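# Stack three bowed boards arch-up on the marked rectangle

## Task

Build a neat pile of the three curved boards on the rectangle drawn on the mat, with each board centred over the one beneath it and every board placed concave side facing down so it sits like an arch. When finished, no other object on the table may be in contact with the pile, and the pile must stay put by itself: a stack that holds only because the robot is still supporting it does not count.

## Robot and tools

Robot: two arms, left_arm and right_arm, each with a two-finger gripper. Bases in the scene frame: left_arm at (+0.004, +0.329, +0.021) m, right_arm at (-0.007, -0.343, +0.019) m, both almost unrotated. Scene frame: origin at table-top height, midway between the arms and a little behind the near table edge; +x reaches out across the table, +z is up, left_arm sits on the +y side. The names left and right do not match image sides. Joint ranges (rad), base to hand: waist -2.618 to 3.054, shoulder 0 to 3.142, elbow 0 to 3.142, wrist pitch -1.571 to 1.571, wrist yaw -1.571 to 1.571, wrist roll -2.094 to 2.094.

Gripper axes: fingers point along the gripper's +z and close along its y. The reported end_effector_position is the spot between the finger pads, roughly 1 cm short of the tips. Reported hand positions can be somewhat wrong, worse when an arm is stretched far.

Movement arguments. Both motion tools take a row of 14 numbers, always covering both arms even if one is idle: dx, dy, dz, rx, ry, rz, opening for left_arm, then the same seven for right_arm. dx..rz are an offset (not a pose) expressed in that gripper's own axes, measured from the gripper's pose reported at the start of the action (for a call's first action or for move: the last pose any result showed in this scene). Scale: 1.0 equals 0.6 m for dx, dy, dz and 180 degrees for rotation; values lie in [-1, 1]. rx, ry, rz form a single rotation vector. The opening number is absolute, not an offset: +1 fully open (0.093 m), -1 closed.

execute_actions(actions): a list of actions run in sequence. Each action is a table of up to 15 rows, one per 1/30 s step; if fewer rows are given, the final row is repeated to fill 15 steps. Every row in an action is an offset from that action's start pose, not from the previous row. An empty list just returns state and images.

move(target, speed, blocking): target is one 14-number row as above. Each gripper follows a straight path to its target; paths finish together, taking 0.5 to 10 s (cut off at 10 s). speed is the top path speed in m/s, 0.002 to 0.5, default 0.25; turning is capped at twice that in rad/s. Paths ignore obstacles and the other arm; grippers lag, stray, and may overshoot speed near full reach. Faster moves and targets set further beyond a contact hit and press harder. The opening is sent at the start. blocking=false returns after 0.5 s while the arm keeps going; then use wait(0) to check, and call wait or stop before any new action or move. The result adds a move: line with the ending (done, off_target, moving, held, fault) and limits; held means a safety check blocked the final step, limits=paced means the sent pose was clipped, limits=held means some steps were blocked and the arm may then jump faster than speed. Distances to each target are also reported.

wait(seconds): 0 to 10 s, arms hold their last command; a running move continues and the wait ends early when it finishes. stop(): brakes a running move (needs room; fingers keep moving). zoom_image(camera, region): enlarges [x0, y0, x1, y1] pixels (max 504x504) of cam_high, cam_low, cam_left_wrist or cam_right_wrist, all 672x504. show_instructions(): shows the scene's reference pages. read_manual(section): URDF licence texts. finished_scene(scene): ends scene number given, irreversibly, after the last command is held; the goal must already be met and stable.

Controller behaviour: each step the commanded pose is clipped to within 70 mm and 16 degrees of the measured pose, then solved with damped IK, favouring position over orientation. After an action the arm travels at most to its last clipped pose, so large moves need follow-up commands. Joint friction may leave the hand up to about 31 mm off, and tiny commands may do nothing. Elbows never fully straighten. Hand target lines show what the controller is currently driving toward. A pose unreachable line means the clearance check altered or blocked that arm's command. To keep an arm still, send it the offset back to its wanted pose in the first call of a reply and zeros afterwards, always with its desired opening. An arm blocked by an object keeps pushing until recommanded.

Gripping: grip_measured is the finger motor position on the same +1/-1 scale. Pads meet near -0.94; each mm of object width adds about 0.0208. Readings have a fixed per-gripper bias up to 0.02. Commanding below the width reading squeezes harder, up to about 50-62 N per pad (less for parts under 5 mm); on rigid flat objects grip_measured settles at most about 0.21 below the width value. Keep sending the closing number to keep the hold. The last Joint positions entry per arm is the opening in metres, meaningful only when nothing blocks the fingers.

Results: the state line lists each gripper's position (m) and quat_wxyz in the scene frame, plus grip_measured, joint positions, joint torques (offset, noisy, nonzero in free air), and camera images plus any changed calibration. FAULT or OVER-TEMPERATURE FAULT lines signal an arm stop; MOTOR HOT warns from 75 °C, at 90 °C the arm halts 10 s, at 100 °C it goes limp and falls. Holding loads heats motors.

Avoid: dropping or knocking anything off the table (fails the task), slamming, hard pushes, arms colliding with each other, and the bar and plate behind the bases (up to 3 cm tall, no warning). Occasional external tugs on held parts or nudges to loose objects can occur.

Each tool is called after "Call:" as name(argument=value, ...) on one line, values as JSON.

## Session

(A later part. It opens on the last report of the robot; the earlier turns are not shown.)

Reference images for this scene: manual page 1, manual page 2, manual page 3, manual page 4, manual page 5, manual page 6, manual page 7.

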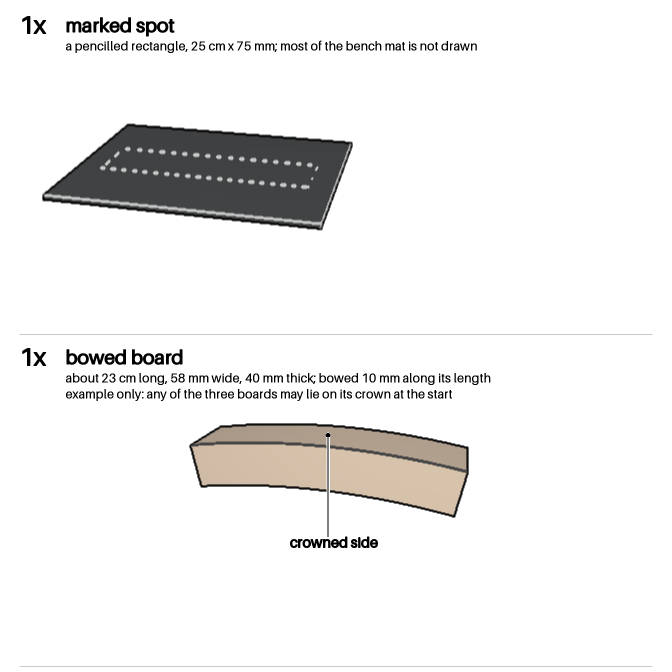

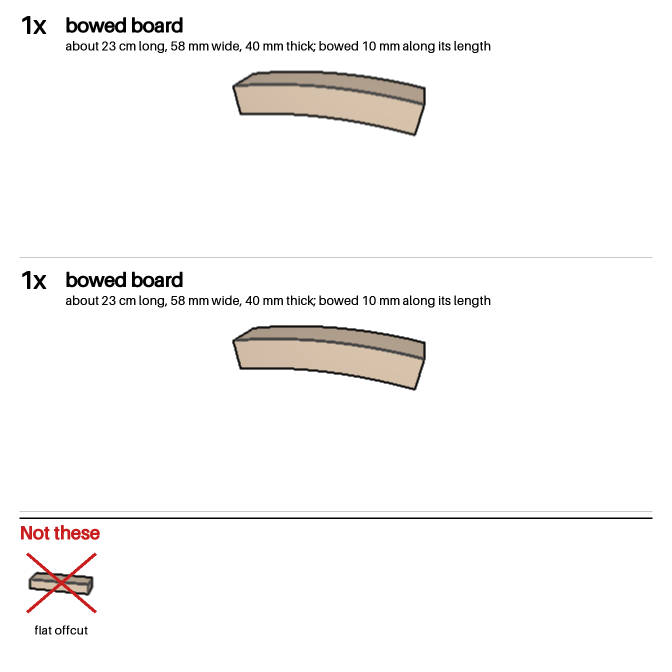

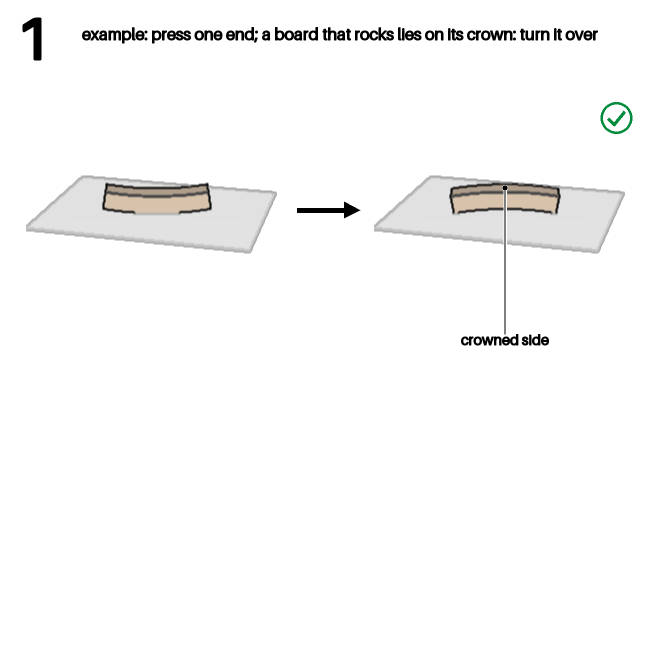

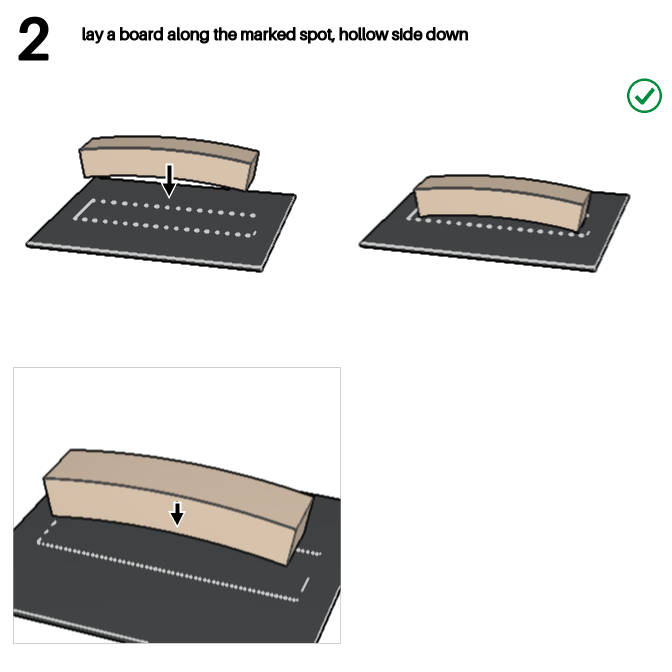

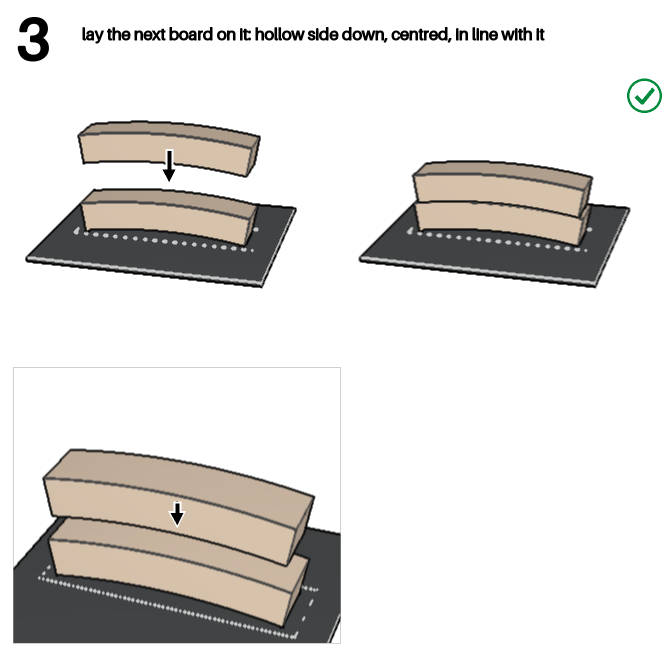

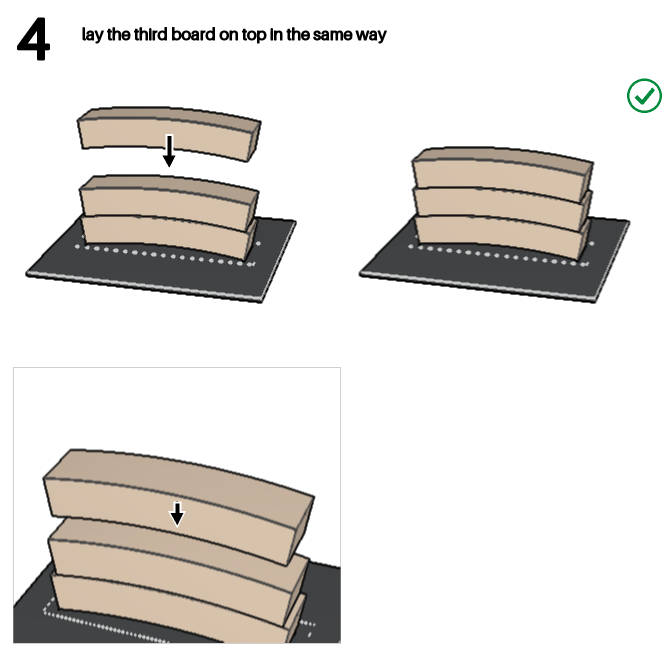

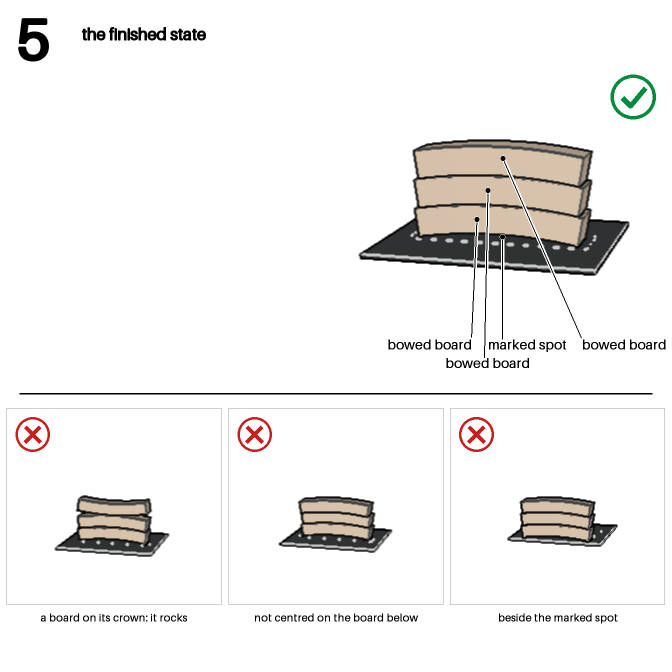

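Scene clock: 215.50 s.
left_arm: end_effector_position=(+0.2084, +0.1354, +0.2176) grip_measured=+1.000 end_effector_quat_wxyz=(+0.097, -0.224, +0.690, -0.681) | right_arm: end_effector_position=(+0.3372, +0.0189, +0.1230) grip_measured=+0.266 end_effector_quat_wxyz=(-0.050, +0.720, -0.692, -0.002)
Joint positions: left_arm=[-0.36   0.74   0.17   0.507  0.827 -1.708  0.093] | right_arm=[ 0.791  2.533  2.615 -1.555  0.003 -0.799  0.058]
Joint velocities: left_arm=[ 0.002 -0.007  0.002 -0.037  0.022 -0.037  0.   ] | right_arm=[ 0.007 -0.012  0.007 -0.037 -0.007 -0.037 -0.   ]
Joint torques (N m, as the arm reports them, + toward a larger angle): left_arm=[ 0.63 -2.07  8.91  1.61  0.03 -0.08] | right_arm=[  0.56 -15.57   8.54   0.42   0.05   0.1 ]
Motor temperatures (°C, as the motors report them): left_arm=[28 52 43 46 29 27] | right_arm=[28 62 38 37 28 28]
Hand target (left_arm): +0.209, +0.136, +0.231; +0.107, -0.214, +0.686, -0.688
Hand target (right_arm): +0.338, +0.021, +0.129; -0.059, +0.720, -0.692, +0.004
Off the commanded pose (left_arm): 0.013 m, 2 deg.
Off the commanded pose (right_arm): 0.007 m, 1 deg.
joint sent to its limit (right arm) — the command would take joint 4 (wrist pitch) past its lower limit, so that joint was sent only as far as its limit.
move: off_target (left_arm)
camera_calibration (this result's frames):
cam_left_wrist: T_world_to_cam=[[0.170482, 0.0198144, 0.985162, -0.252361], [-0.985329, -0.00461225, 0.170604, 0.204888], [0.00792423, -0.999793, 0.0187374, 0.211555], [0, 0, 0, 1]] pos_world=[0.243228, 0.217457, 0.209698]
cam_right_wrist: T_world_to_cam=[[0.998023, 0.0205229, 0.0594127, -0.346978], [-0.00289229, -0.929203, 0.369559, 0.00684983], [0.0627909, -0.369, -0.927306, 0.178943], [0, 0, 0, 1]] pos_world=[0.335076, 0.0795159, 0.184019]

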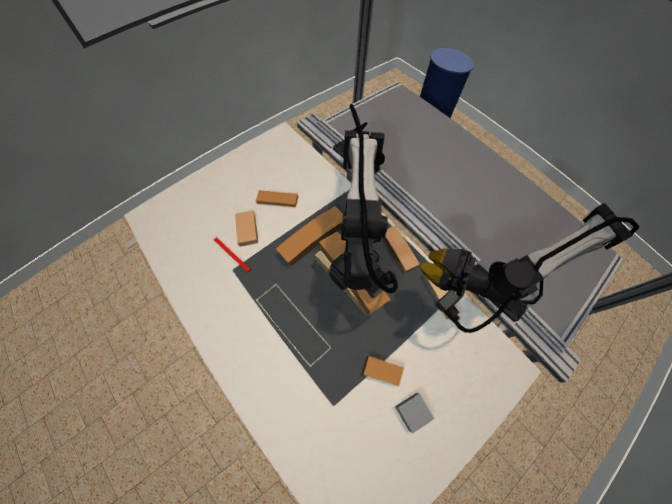

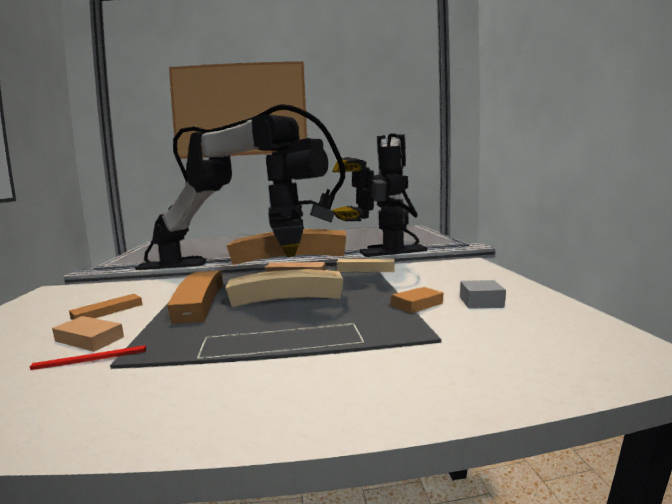

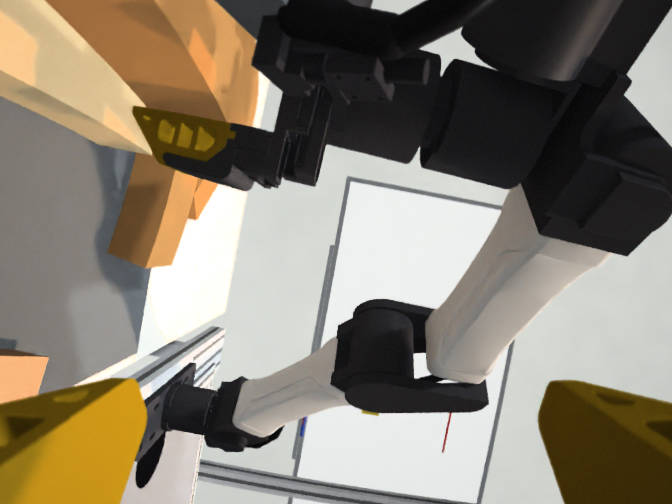

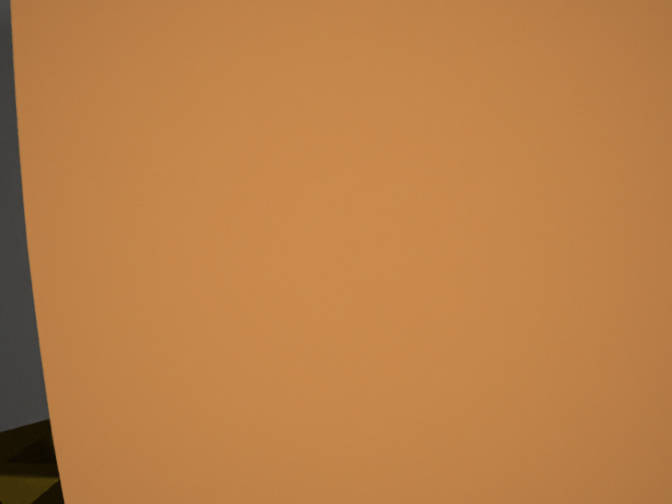

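Call:
move(target=[0,-0.02,-0.1,0,0,0,1,0.014,0,0.04,-0.02,0.015,0,-0.25], speed=0.05)

Call:
zoom_image(camera="cam_low", region=[150,150,400,380])

Call:
zoom_image(camera="cam_high", region=[250,190,450,350])

Scene clock: 220.67 s.
left_arm: end_effector_position=(+0.1857, +0.1875, +0.2184) grip_measured=+1.000 end_effector_quat_wxyz=(+0.080, -0.238, +0.688, -0.681) | right_arm: end_effector_position=(+0.3396, +0.0154, +0.1017) grip_measured=+0.266 end_effector_quat_wxyz=(-0.028, +0.721, -0.692, -0.001)
Joint positions: left_arm=[ 0.049  0.48   0.17   0.158  1.238 -1.654  0.093] | right_arm=[ 0.782  2.577  2.615 -1.555  0.003 -0.809  0.058]
Joint velocities: left_arm=[ 0.002 -0.002  0.002 -0.037  0.066 -0.007  0.   ] | right_arm=[-0.012 -0.012 -0.002 -0.007  0.022  0.066  0.   ]
Joint torques (N m, as the arm reports them, + toward a larger angle): left_arm=[ 1.28 -0.33  9.57  1.4   0.01  0.01] | right_arm=[ -0.74 -15.69   6.04   0.31  -0.18  -0.06]
Motor temperatures (°C, as the motors report them): left_arm=[28 51 43 45 29 27] | right_arm=[28 62 38 36 28 28]
Hand target (left_arm): +0.185, +0.189, +0.232; +0.096, -0.224, +0.688, -0.683
Hand target (right_arm): +0.339, +0.012, +0.098; -0.019, +0.721, -0.693, -0.006
Off the commanded pose (left_arm): 0.014 m, 3 deg.
Off the commanded pose (right_arm): 0.004 m, 2 deg.
joint sent to its limit (right arm) — the command would take joint 4 (wrist pitch) past its lower limit, so that joint was sent only as far as its limit.
move: off_target (left_arm)
camera_calibration (this result's frames):
cam_left_wrist: T_world_to_cam=[[0.211888, 0.0317923, 0.976777, -0.258462], [-0.977271, 0.00010663, 0.211992, 0.17114], [0.00663556, -0.999494, 0.0310923, 0.261264], [0, 0, 0, 1]] pos_world=[0.220282, 0.269331, 0.208056]
cam_right_wrist: T_world_to_cam=[[0.999311, 0.0232796, 0.0289129, -0.345398], [0.00978903, -0.916603, 0.39968, 0.00387703], [0.035806, -0.399121, -0.916199, 0.166313], [0, 0, 0, 1]] pos_world=[0.339167, 0.0779733, 0.160812]

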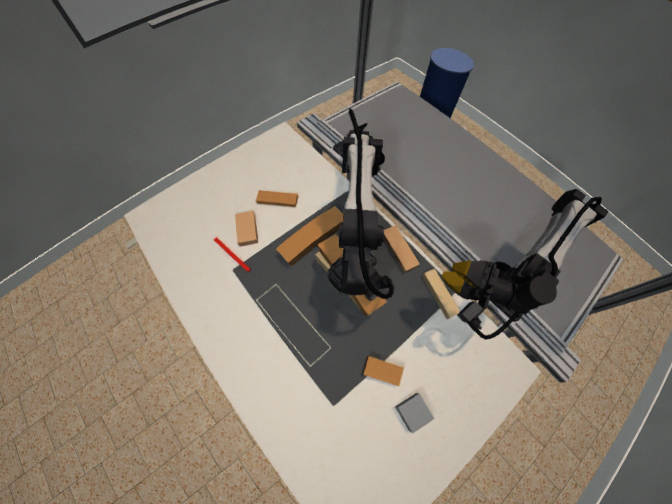

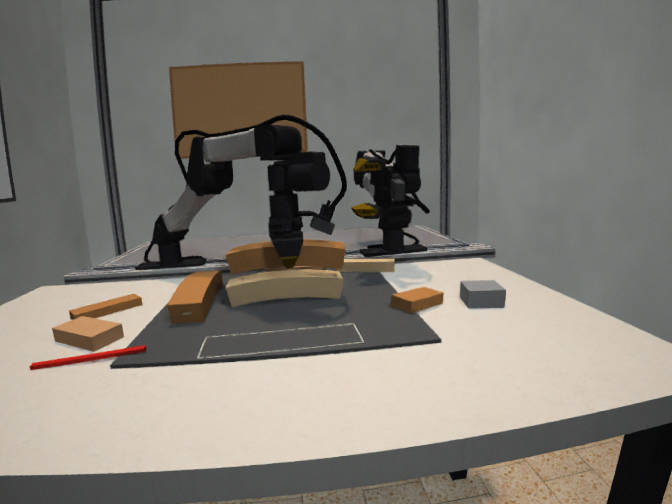

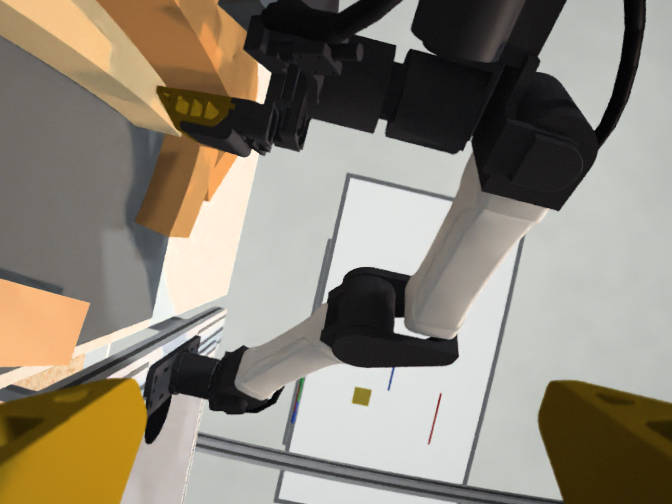

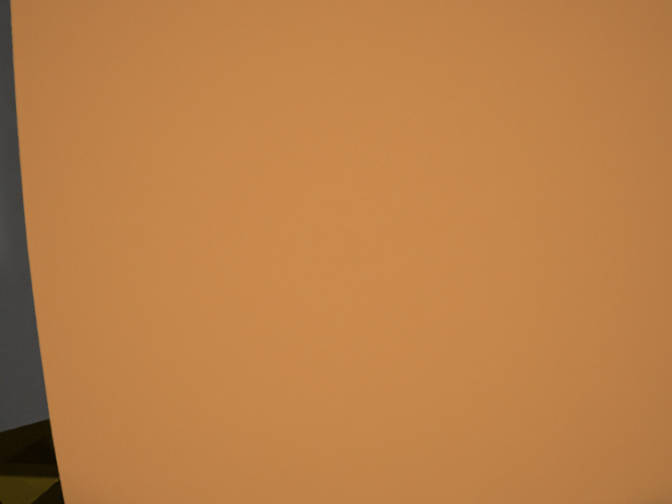

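Region (150, 150, 400, 380) of cam_low's 672x504 image, scaled by 2.016, with more detail than that image has; it fills the top 464 rows of this view, and the rest is white.

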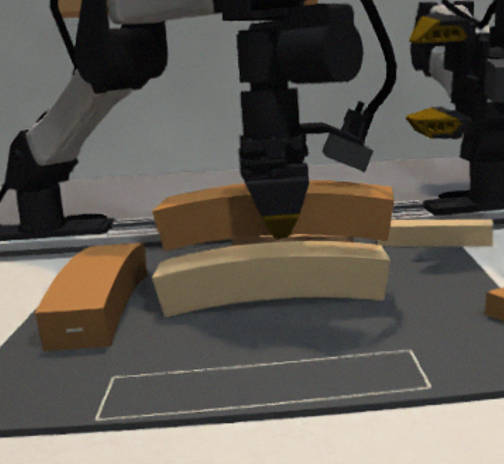

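Region (250, 190, 450, 350) of cam_high's 672x504 image, scaled by 2.520, with more detail than that image has; it fills the top 403 rows of this view, and the rest is white.

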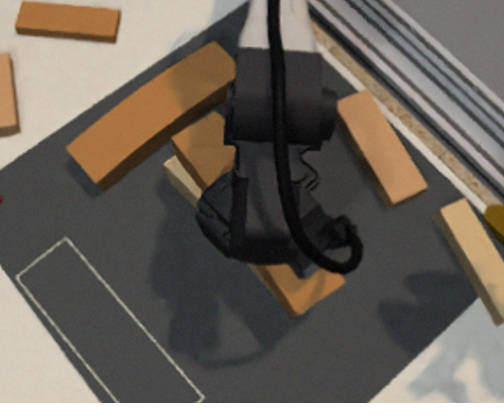

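Call:
move(target=[0,-0.02,0,0,0,0,1,0.008,0,0.028,-0.01,0.01,0,-0.25], speed=0.03)

Call:
zoom_image(camera="cam_low", region=[150,150,400,380])

Scene clock: 223.73 s.
left_arm: end_effector_position=(+0.1857, +0.1873, +0.2243) grip_measured=+1.000 end_effector_quat_wxyz=(+0.083, -0.234, +0.689, -0.681) | right_arm: end_effector_position=(+0.3387, +0.0145, +0.0857) grip_measured=+0.266 end_effector_quat_wxyz=(-0.011, +0.722, -0.692, -0.001)
Joint positions: left_arm=[ 0.049  0.48   0.19   0.144  1.239 -1.652  0.093] | right_arm=[ 0.782  2.611  2.615 -1.555  0.003 -0.809  0.058]
Joint velocities: left_arm=[-0.007  0.002  0.012 -0.037 -0.022 -0.037  0.   ] | right_arm=[ 0.002  0.012 -0.017 -0.037 -0.007 -0.007  0.001]
Joint torques (N m, as the arm reports them, + toward a larger angle): left_arm=[ 0.36  2.07  8.95  1.37  0.03 -0.06] | right_arm=[ -0.76 -16.07   6.88   0.32  -0.08  -0.02]
Motor temperatures (°C, as the motors report them): left_arm=[28 50 44 44 29 27] | right_arm=[28 63 38 36 28 28]
Hand target (left_arm): +0.188, +0.188, +0.230; +0.080, -0.238, +0.688, -0.681
Hand target (right_arm): +0.340, +0.011, +0.085; -0.007, +0.721, -0.693, -0.000
Off the commanded pose (left_arm): 0.006 m, 0 deg.
Off the commanded pose (right_arm): 0.004 m, 1 deg.
joint sent to its limit (right arm) — the command would take joint 4 (wrist pitch) past its lower limit, so that joint was sent only as far as its limit.
move: done
camera_calibration (this result's frames):
cam_left_wrist: T_world_to_cam=[[0.204011, 0.0299337, 0.978511, -0.262735], [-0.978959, 0.00186526, 0.204047, 0.171764], [0.00428273, -0.99955, 0.0296844, 0.261671], [0, 0, 0, 1]] pos_world=[0.22063, 0.269098, 0.214273]
cam_right_wrist: T_world_to_cam=[[0.999684, 0.0246226, 0.00504949, -0.342057], [0.0202031, -0.906665, 0.421367, 0.00396933], [0.0149533, -0.421132, -0.906876, 0.157875], [0, 0, 0, 1]] pos_world=[0.339508, 0.0785073, 0.143228]

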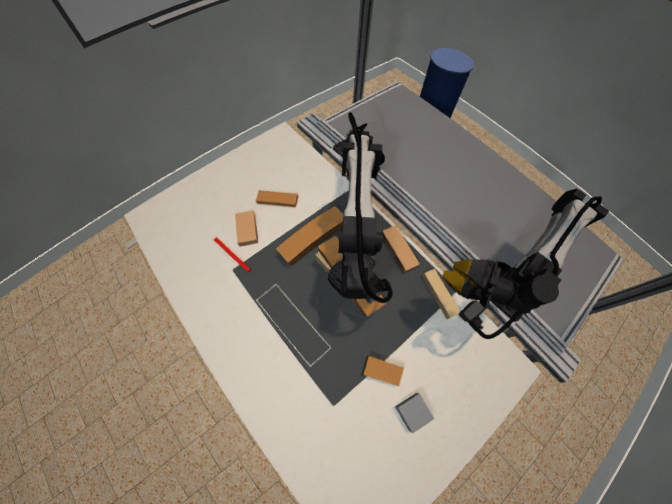

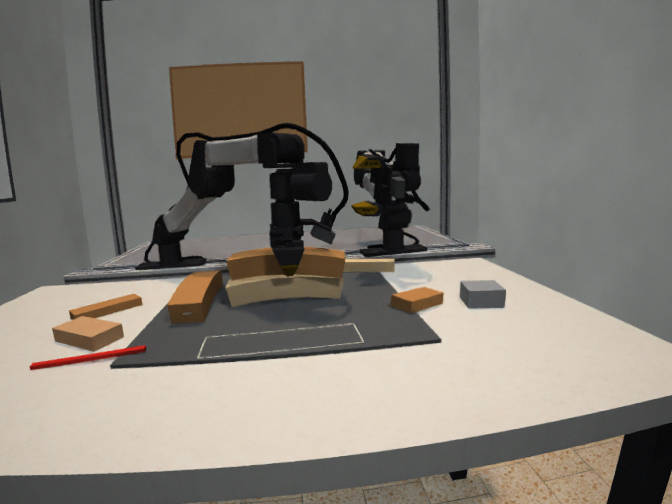

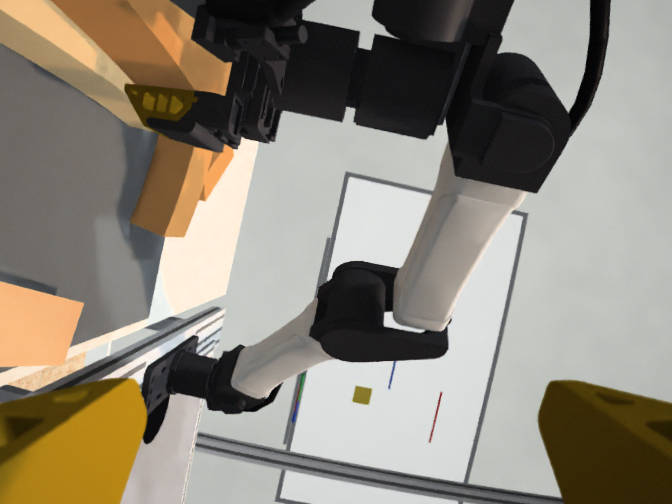

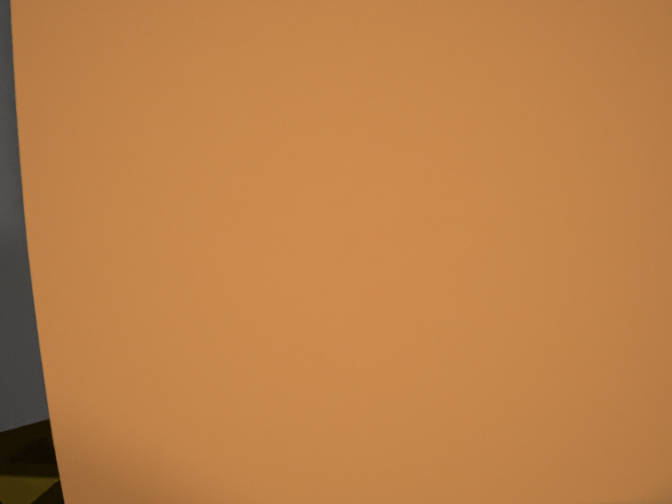

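Region (150, 150, 400, 380) of cam_low's 672x504 image, scaled by 2.016, with more detail than that image has; it fills the top 464 rows of this view, and the rest is white.

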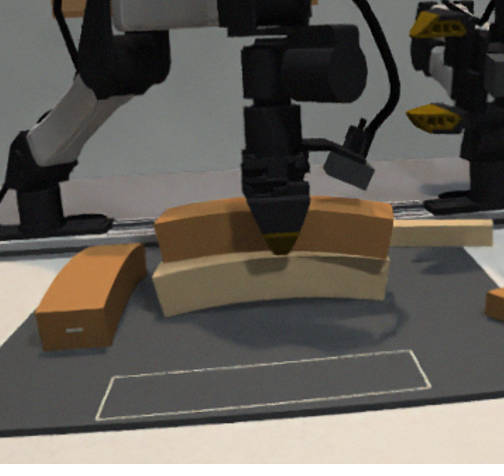

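Call:
execute_actions(actions=[[[0,-0.01,0,0,0,0,1,0.014,0,0.0,0,0,0,-0.25]],[[0,-0.01,0,0,0,0,1,0.0,0,0.006,0,0,0,-0.25]],[[0,-0.01,0,0,0,0,1,0,0,0,0,0,0,0.85]],[[0,-0.01,0,0,0,0,1,0,0,0,0,0,0,0.85]]])

Call:
move(target=[0,-0.01,0,0,0,0,1,0,0,-0.13,0,0,0,0.85], speed=0.12)

Call:
zoom_image(camera="cam_low", region=[150,150,400,380])

Scene clock: 227.63 s.
left_arm: end_effector_position=(+0.1857, +0.1873, +0.2240) grip_measured=+1.000 end_effector_quat_wxyz=(+0.082, -0.235, +0.689, -0.681) | right_arm: end_effector_position=(+0.3361, +0.0110, +0.0785) grip_measured=+0.848 end_effector_quat_wxyz=(-0.006, +0.723, -0.691, -0.003)
Joint positions: left_arm=[ 0.049  0.48   0.19   0.142  1.239 -1.652  0.093] | right_arm=[ 0.78   2.576  2.518 -1.505 -0.    -0.815  0.086]
Joint velocities: left_arm=[ 0.012 -0.012 -0.007 -0.066 -0.007  0.022  0.   ] | right_arm=[ 0.007  0.002 -0.012 -0.066  0.007 -0.007 -0.   ]
Joint torques (N m, as the arm reports them, + toward a larger angle): left_arm=[ 0.17  1.37  8.61  1.41  0.01 -0.09] | right_arm=[ -0.23 -15.89   6.69   0.29  -0.07   0.02]
Motor temperatures (°C, as the motors report them): left_arm=[28 49 44 44 29 27] | right_arm=[28 63 38 36 28 28]
Hand target (left_arm): +0.187, +0.188, +0.230; +0.082, -0.235, +0.688, -0.682
Hand target (right_arm): +0.336, +0.011, +0.078; -0.006, +0.723, -0.691, -0.003
Off the commanded pose (left_arm): 0.006 m, 0 deg.
Off the commanded pose (right_arm): 0.000 m, 0 deg.
camera_calibration (this result's frames):
cam_left_wrist: T_world_to_cam=[[0.206233, 0.030208, 0.978037, -0.262799], [-0.978493, 0.00189062, 0.206271, 0.171194], [0.00438194, -0.999542, 0.0299482, 0.2616], [0, 0, 0, 1]] pos_world=[0.220563, 0.269095, 0.21388]
cam_right_wrist: T_world_to_cam=[[0.999601, 0.0277814, -0.00519347, -0.338527], [0.0273408, -0.90398, 0.4267, 0.00100379], [0.00715953, -0.426671, -0.904379, 0.152381], [0, 0, 0, 1]] pos_world=[0.337274, 0.0753288, 0.135624]

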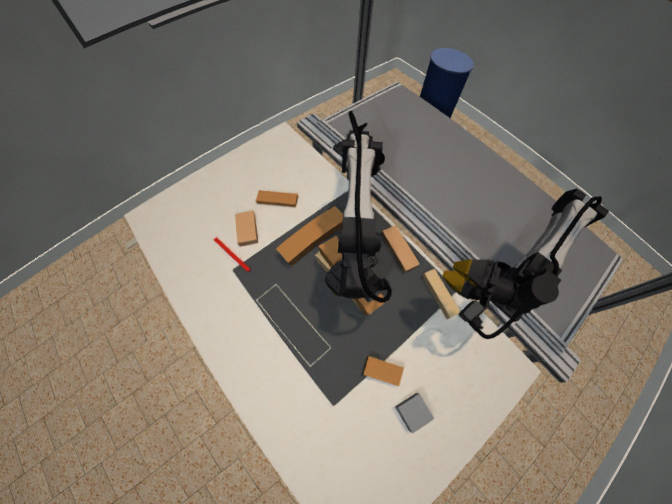

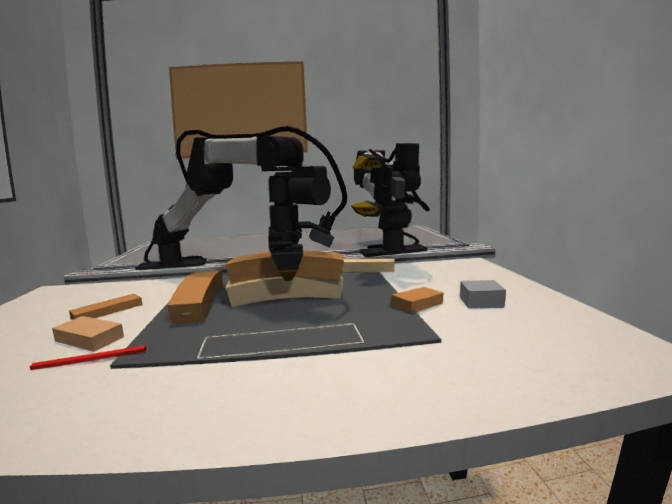

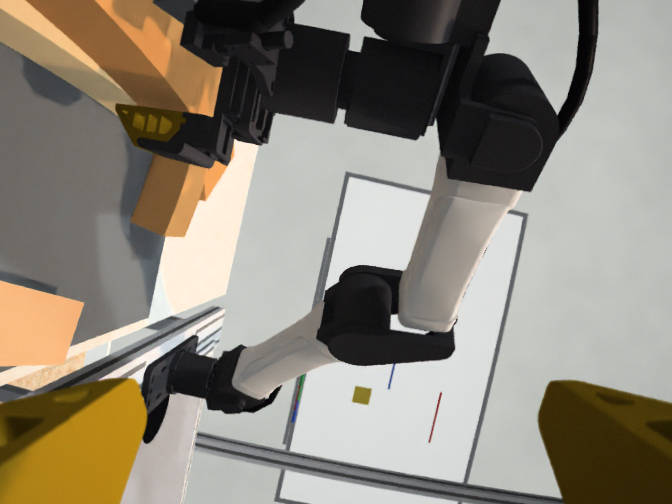

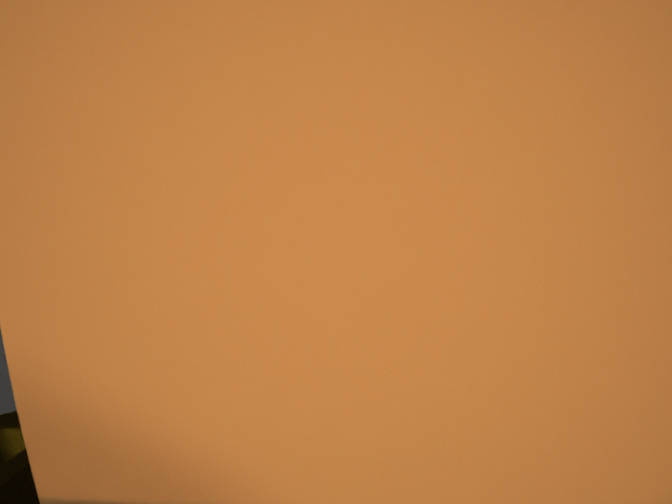

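Scene clock: 228.63 s.
left_arm: end_effector_position=(+0.1857, +0.1873, +0.2239) grip_measured=+1.000 end_effector_quat_wxyz=(+0.082, -0.235, +0.689, -0.681) | right_arm: end_effector_position=(+0.3375, +0.0120, +0.1554) grip_measured=+0.848 end_effector_quat_wxyz=(-0.079, +0.720, -0.689, -0.002)
Joint positions: left_arm=[ 0.049  0.48   0.19   0.142  1.239 -1.652  0.093] | right_arm=[ 0.78   2.444  2.576 -1.547 -0.    -0.815  0.086]
Joint velocities: left_arm=[ 0.007 -0.002  0.002 -0.081  0.051 -0.037  0.   ] | right_arm=[-0.007 -0.007 -0.017  0.007 -0.022  0.037 -0.   ]
Joint torques (N m, as the arm reports them, + toward a larger angle): left_arm=[ 0.11  1.51  8.63  1.42  0.04 -0.04] | right_arm=[ -0.22 -15.16   7.25   0.42  -0.07   0.01]
Motor temperatures (°C, as the motors report them): left_arm=[28 49 44 44 29 27] | right_arm=[28 64 38 36 28 28]
Hand target (left_arm): +0.187, +0.188, +0.230; +0.082, -0.235, +0.688, -0.681
Hand target (right_arm): +0.336, +0.011, +0.157; -0.075, +0.721, -0.689, -0.002
Off the commanded pose (left_arm): 0.006 m, 0 deg.
Off the commanded pose (right_arm): 0.003 m, 8 deg.
joint sent to its limit (right arm) — the command would take joint 4 (wrist pitch) past its lower limit, so that joint was sent only as far as its limit.
move: off_target (right_arm)
camera_calibration (this result's frames):
cam_left_wrist: T_world_to_cam=[[0.206603, 0.0302537, 0.977957, -0.262809], [-0.978415, 0.0018949, 0.206641, 0.171099], [0.00439853, -0.99954, 0.0299922, 0.261588], [0, 0, 0, 1]] pos_world=[0.220552, 0.269095, 0.213814]
cam_right_wrist: T_world_to_cam=[[0.994758, 0.0220218, 0.0998564, -0.354257], [-0.0121908, -0.94403, 0.329635, -0.00205294], [0.101527, -0.329124, -0.938813, 0.194625], [0, 0, 0, 1]] pos_world=[0.332616, 0.0699192, 0.218768]

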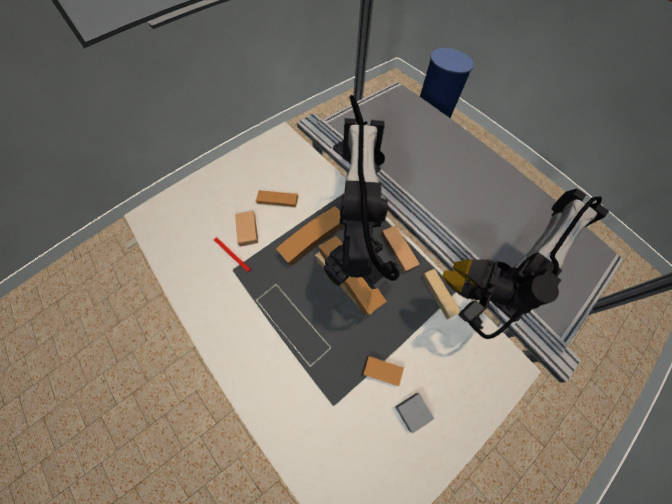

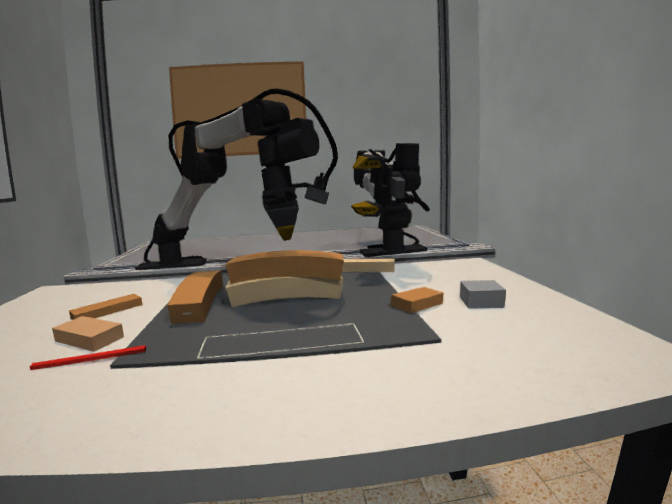

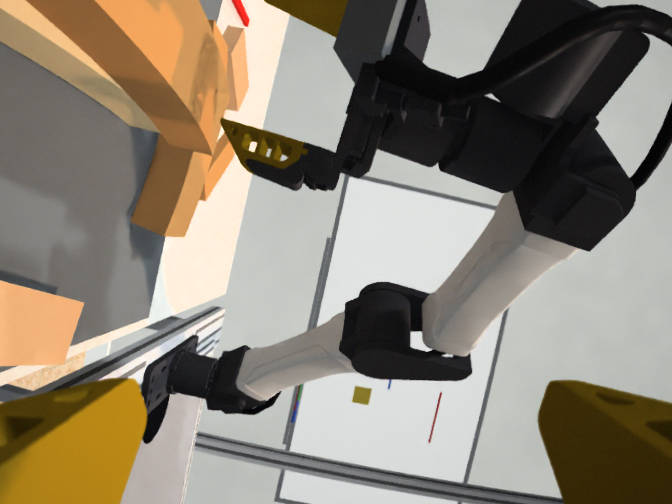

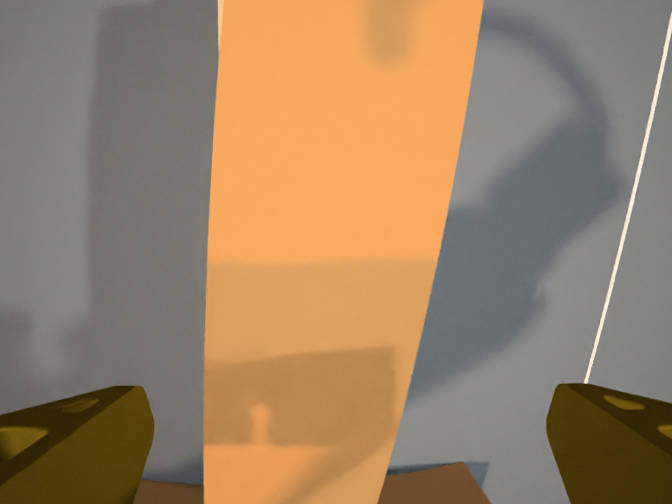

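Region (150, 150, 400, 380) of cam_low's 672x504 image, scaled by 2.016, with more detail than that image has; it fills the top 464 rows of this view, and the rest is white.

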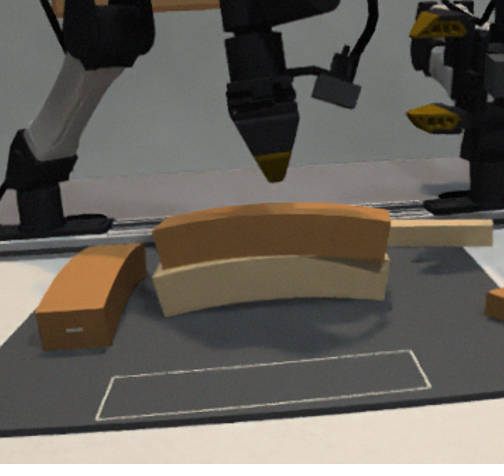

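Call:
move(target=[0,-0.01,0,0,0,0,1,-0.09,0,0.07,-0.03,0.03,0,0.85], speed=0.12)

Scene clock: 233.20 s.
left_arm: end_effector_position=(+0.1857, +0.1873, +0.2239) grip_measured=+1.000 end_effector_quat_wxyz=(+0.082, -0.235, +0.689, -0.681) | right_arm: end_effector_position=(+0.3371, +0.0659, +0.1265) grip_measured=+0.848 end_effector_quat_wxyz=(-0.109, +0.719, -0.686, -0.009)
Joint positions: left_arm=[ 0.049  0.48   0.19   0.142  1.239 -1.652  0.093] | right_arm=[ 0.851  2.66   2.859 -1.553 -0.    -0.747  0.086]
Joint velocities: left_arm=[-0.007  0.017 -0.012 -0.037 -0.007 -0.007  0.   ] | right_arm=[-0.002  0.002 -0.022  0.007 -0.022 -0.081  0.   ]
Joint torques (N m, as the arm reports them, + toward a larger angle): left_arm=[ 0.17  1.47  8.77  1.39  0.03 -0.05] | right_arm=[  0.43 -14.53   7.65   0.83  -0.03   0.07]
Motor temperatures (°C, as the motors report them): left_arm=[28 48 44 43 29 27] | right_arm=[28 64 38 36 27 28]
Hand target (left_arm): +0.187, +0.188, +0.230; +0.082, -0.235, +0.688, -0.681
Hand target (right_arm): +0.337, +0.069, +0.119; -0.108, +0.719, -0.687, -0.007
Off the commanded pose (left_arm): 0.006 m, 0 deg.
Off the commanded pose (right_arm): 0.008 m, 11 deg.
elbow stopped short (right arm): the move would have taken joint 3 (elbow) straighter than the controller allows; a more bent joint 3 avoids this.
move: off_target (right_arm)
camera_calibration (this result's frames):
cam_left_wrist: T_world_to_cam=[[0.206603, 0.0302537, 0.977957, -0.262809], [-0.978415, 0.0018949, 0.206641, 0.171099], [0.00439853, -0.99954, 0.0299922, 0.261588], [0, 0, 0, 1]] pos_world=[0.220552, 0.269095, 0.213814]
cam_right_wrist: T_world_to_cam=[[0.990969, 0.0196368, 0.132642, -0.354872], [-0.0181455, -0.960479, 0.277759, 0.0680191], [0.132854, -0.277657, -0.95145, 0.17298], [0, 0, 0, 1]] pos_world=[0.32992, 0.120329, 0.192759]

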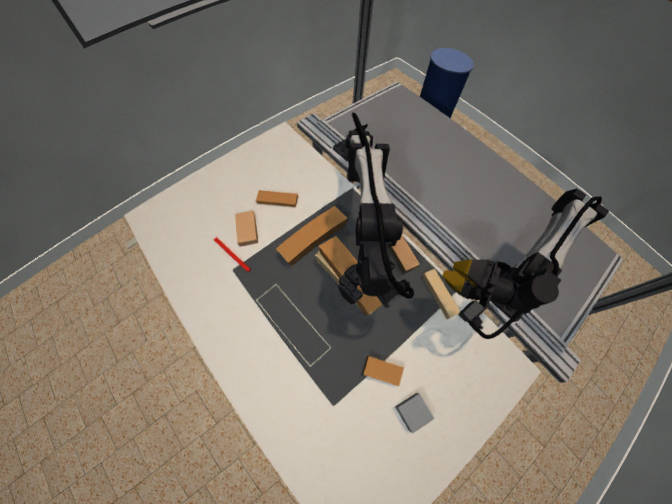

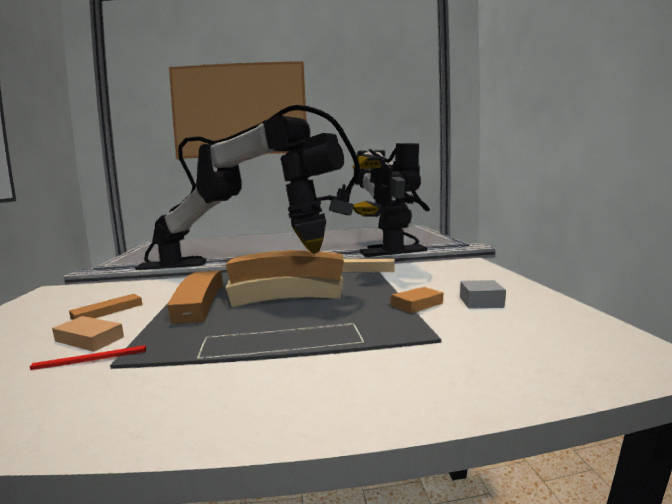

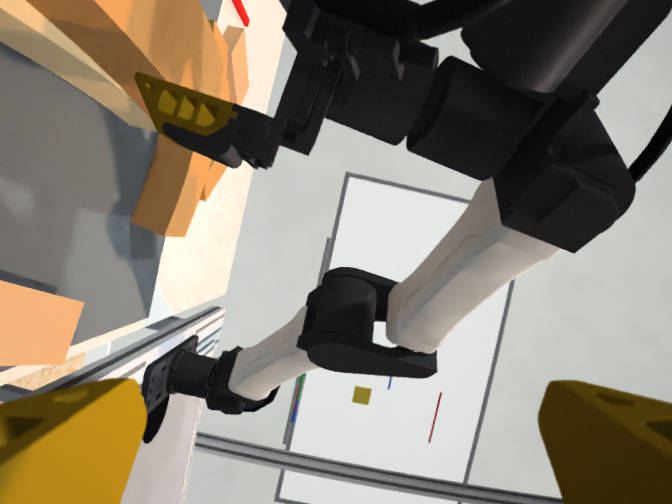

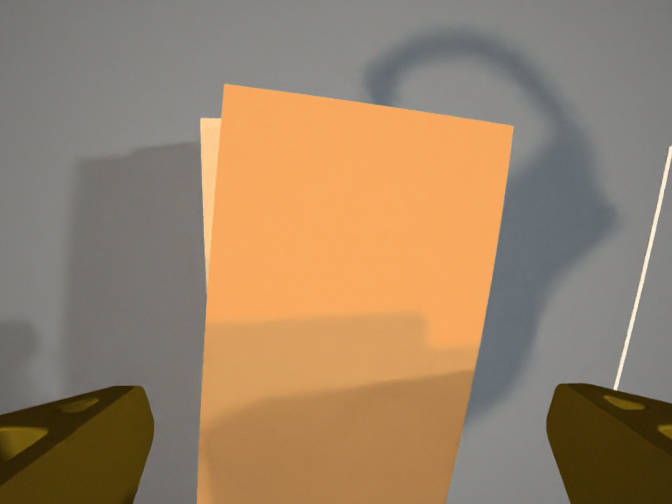

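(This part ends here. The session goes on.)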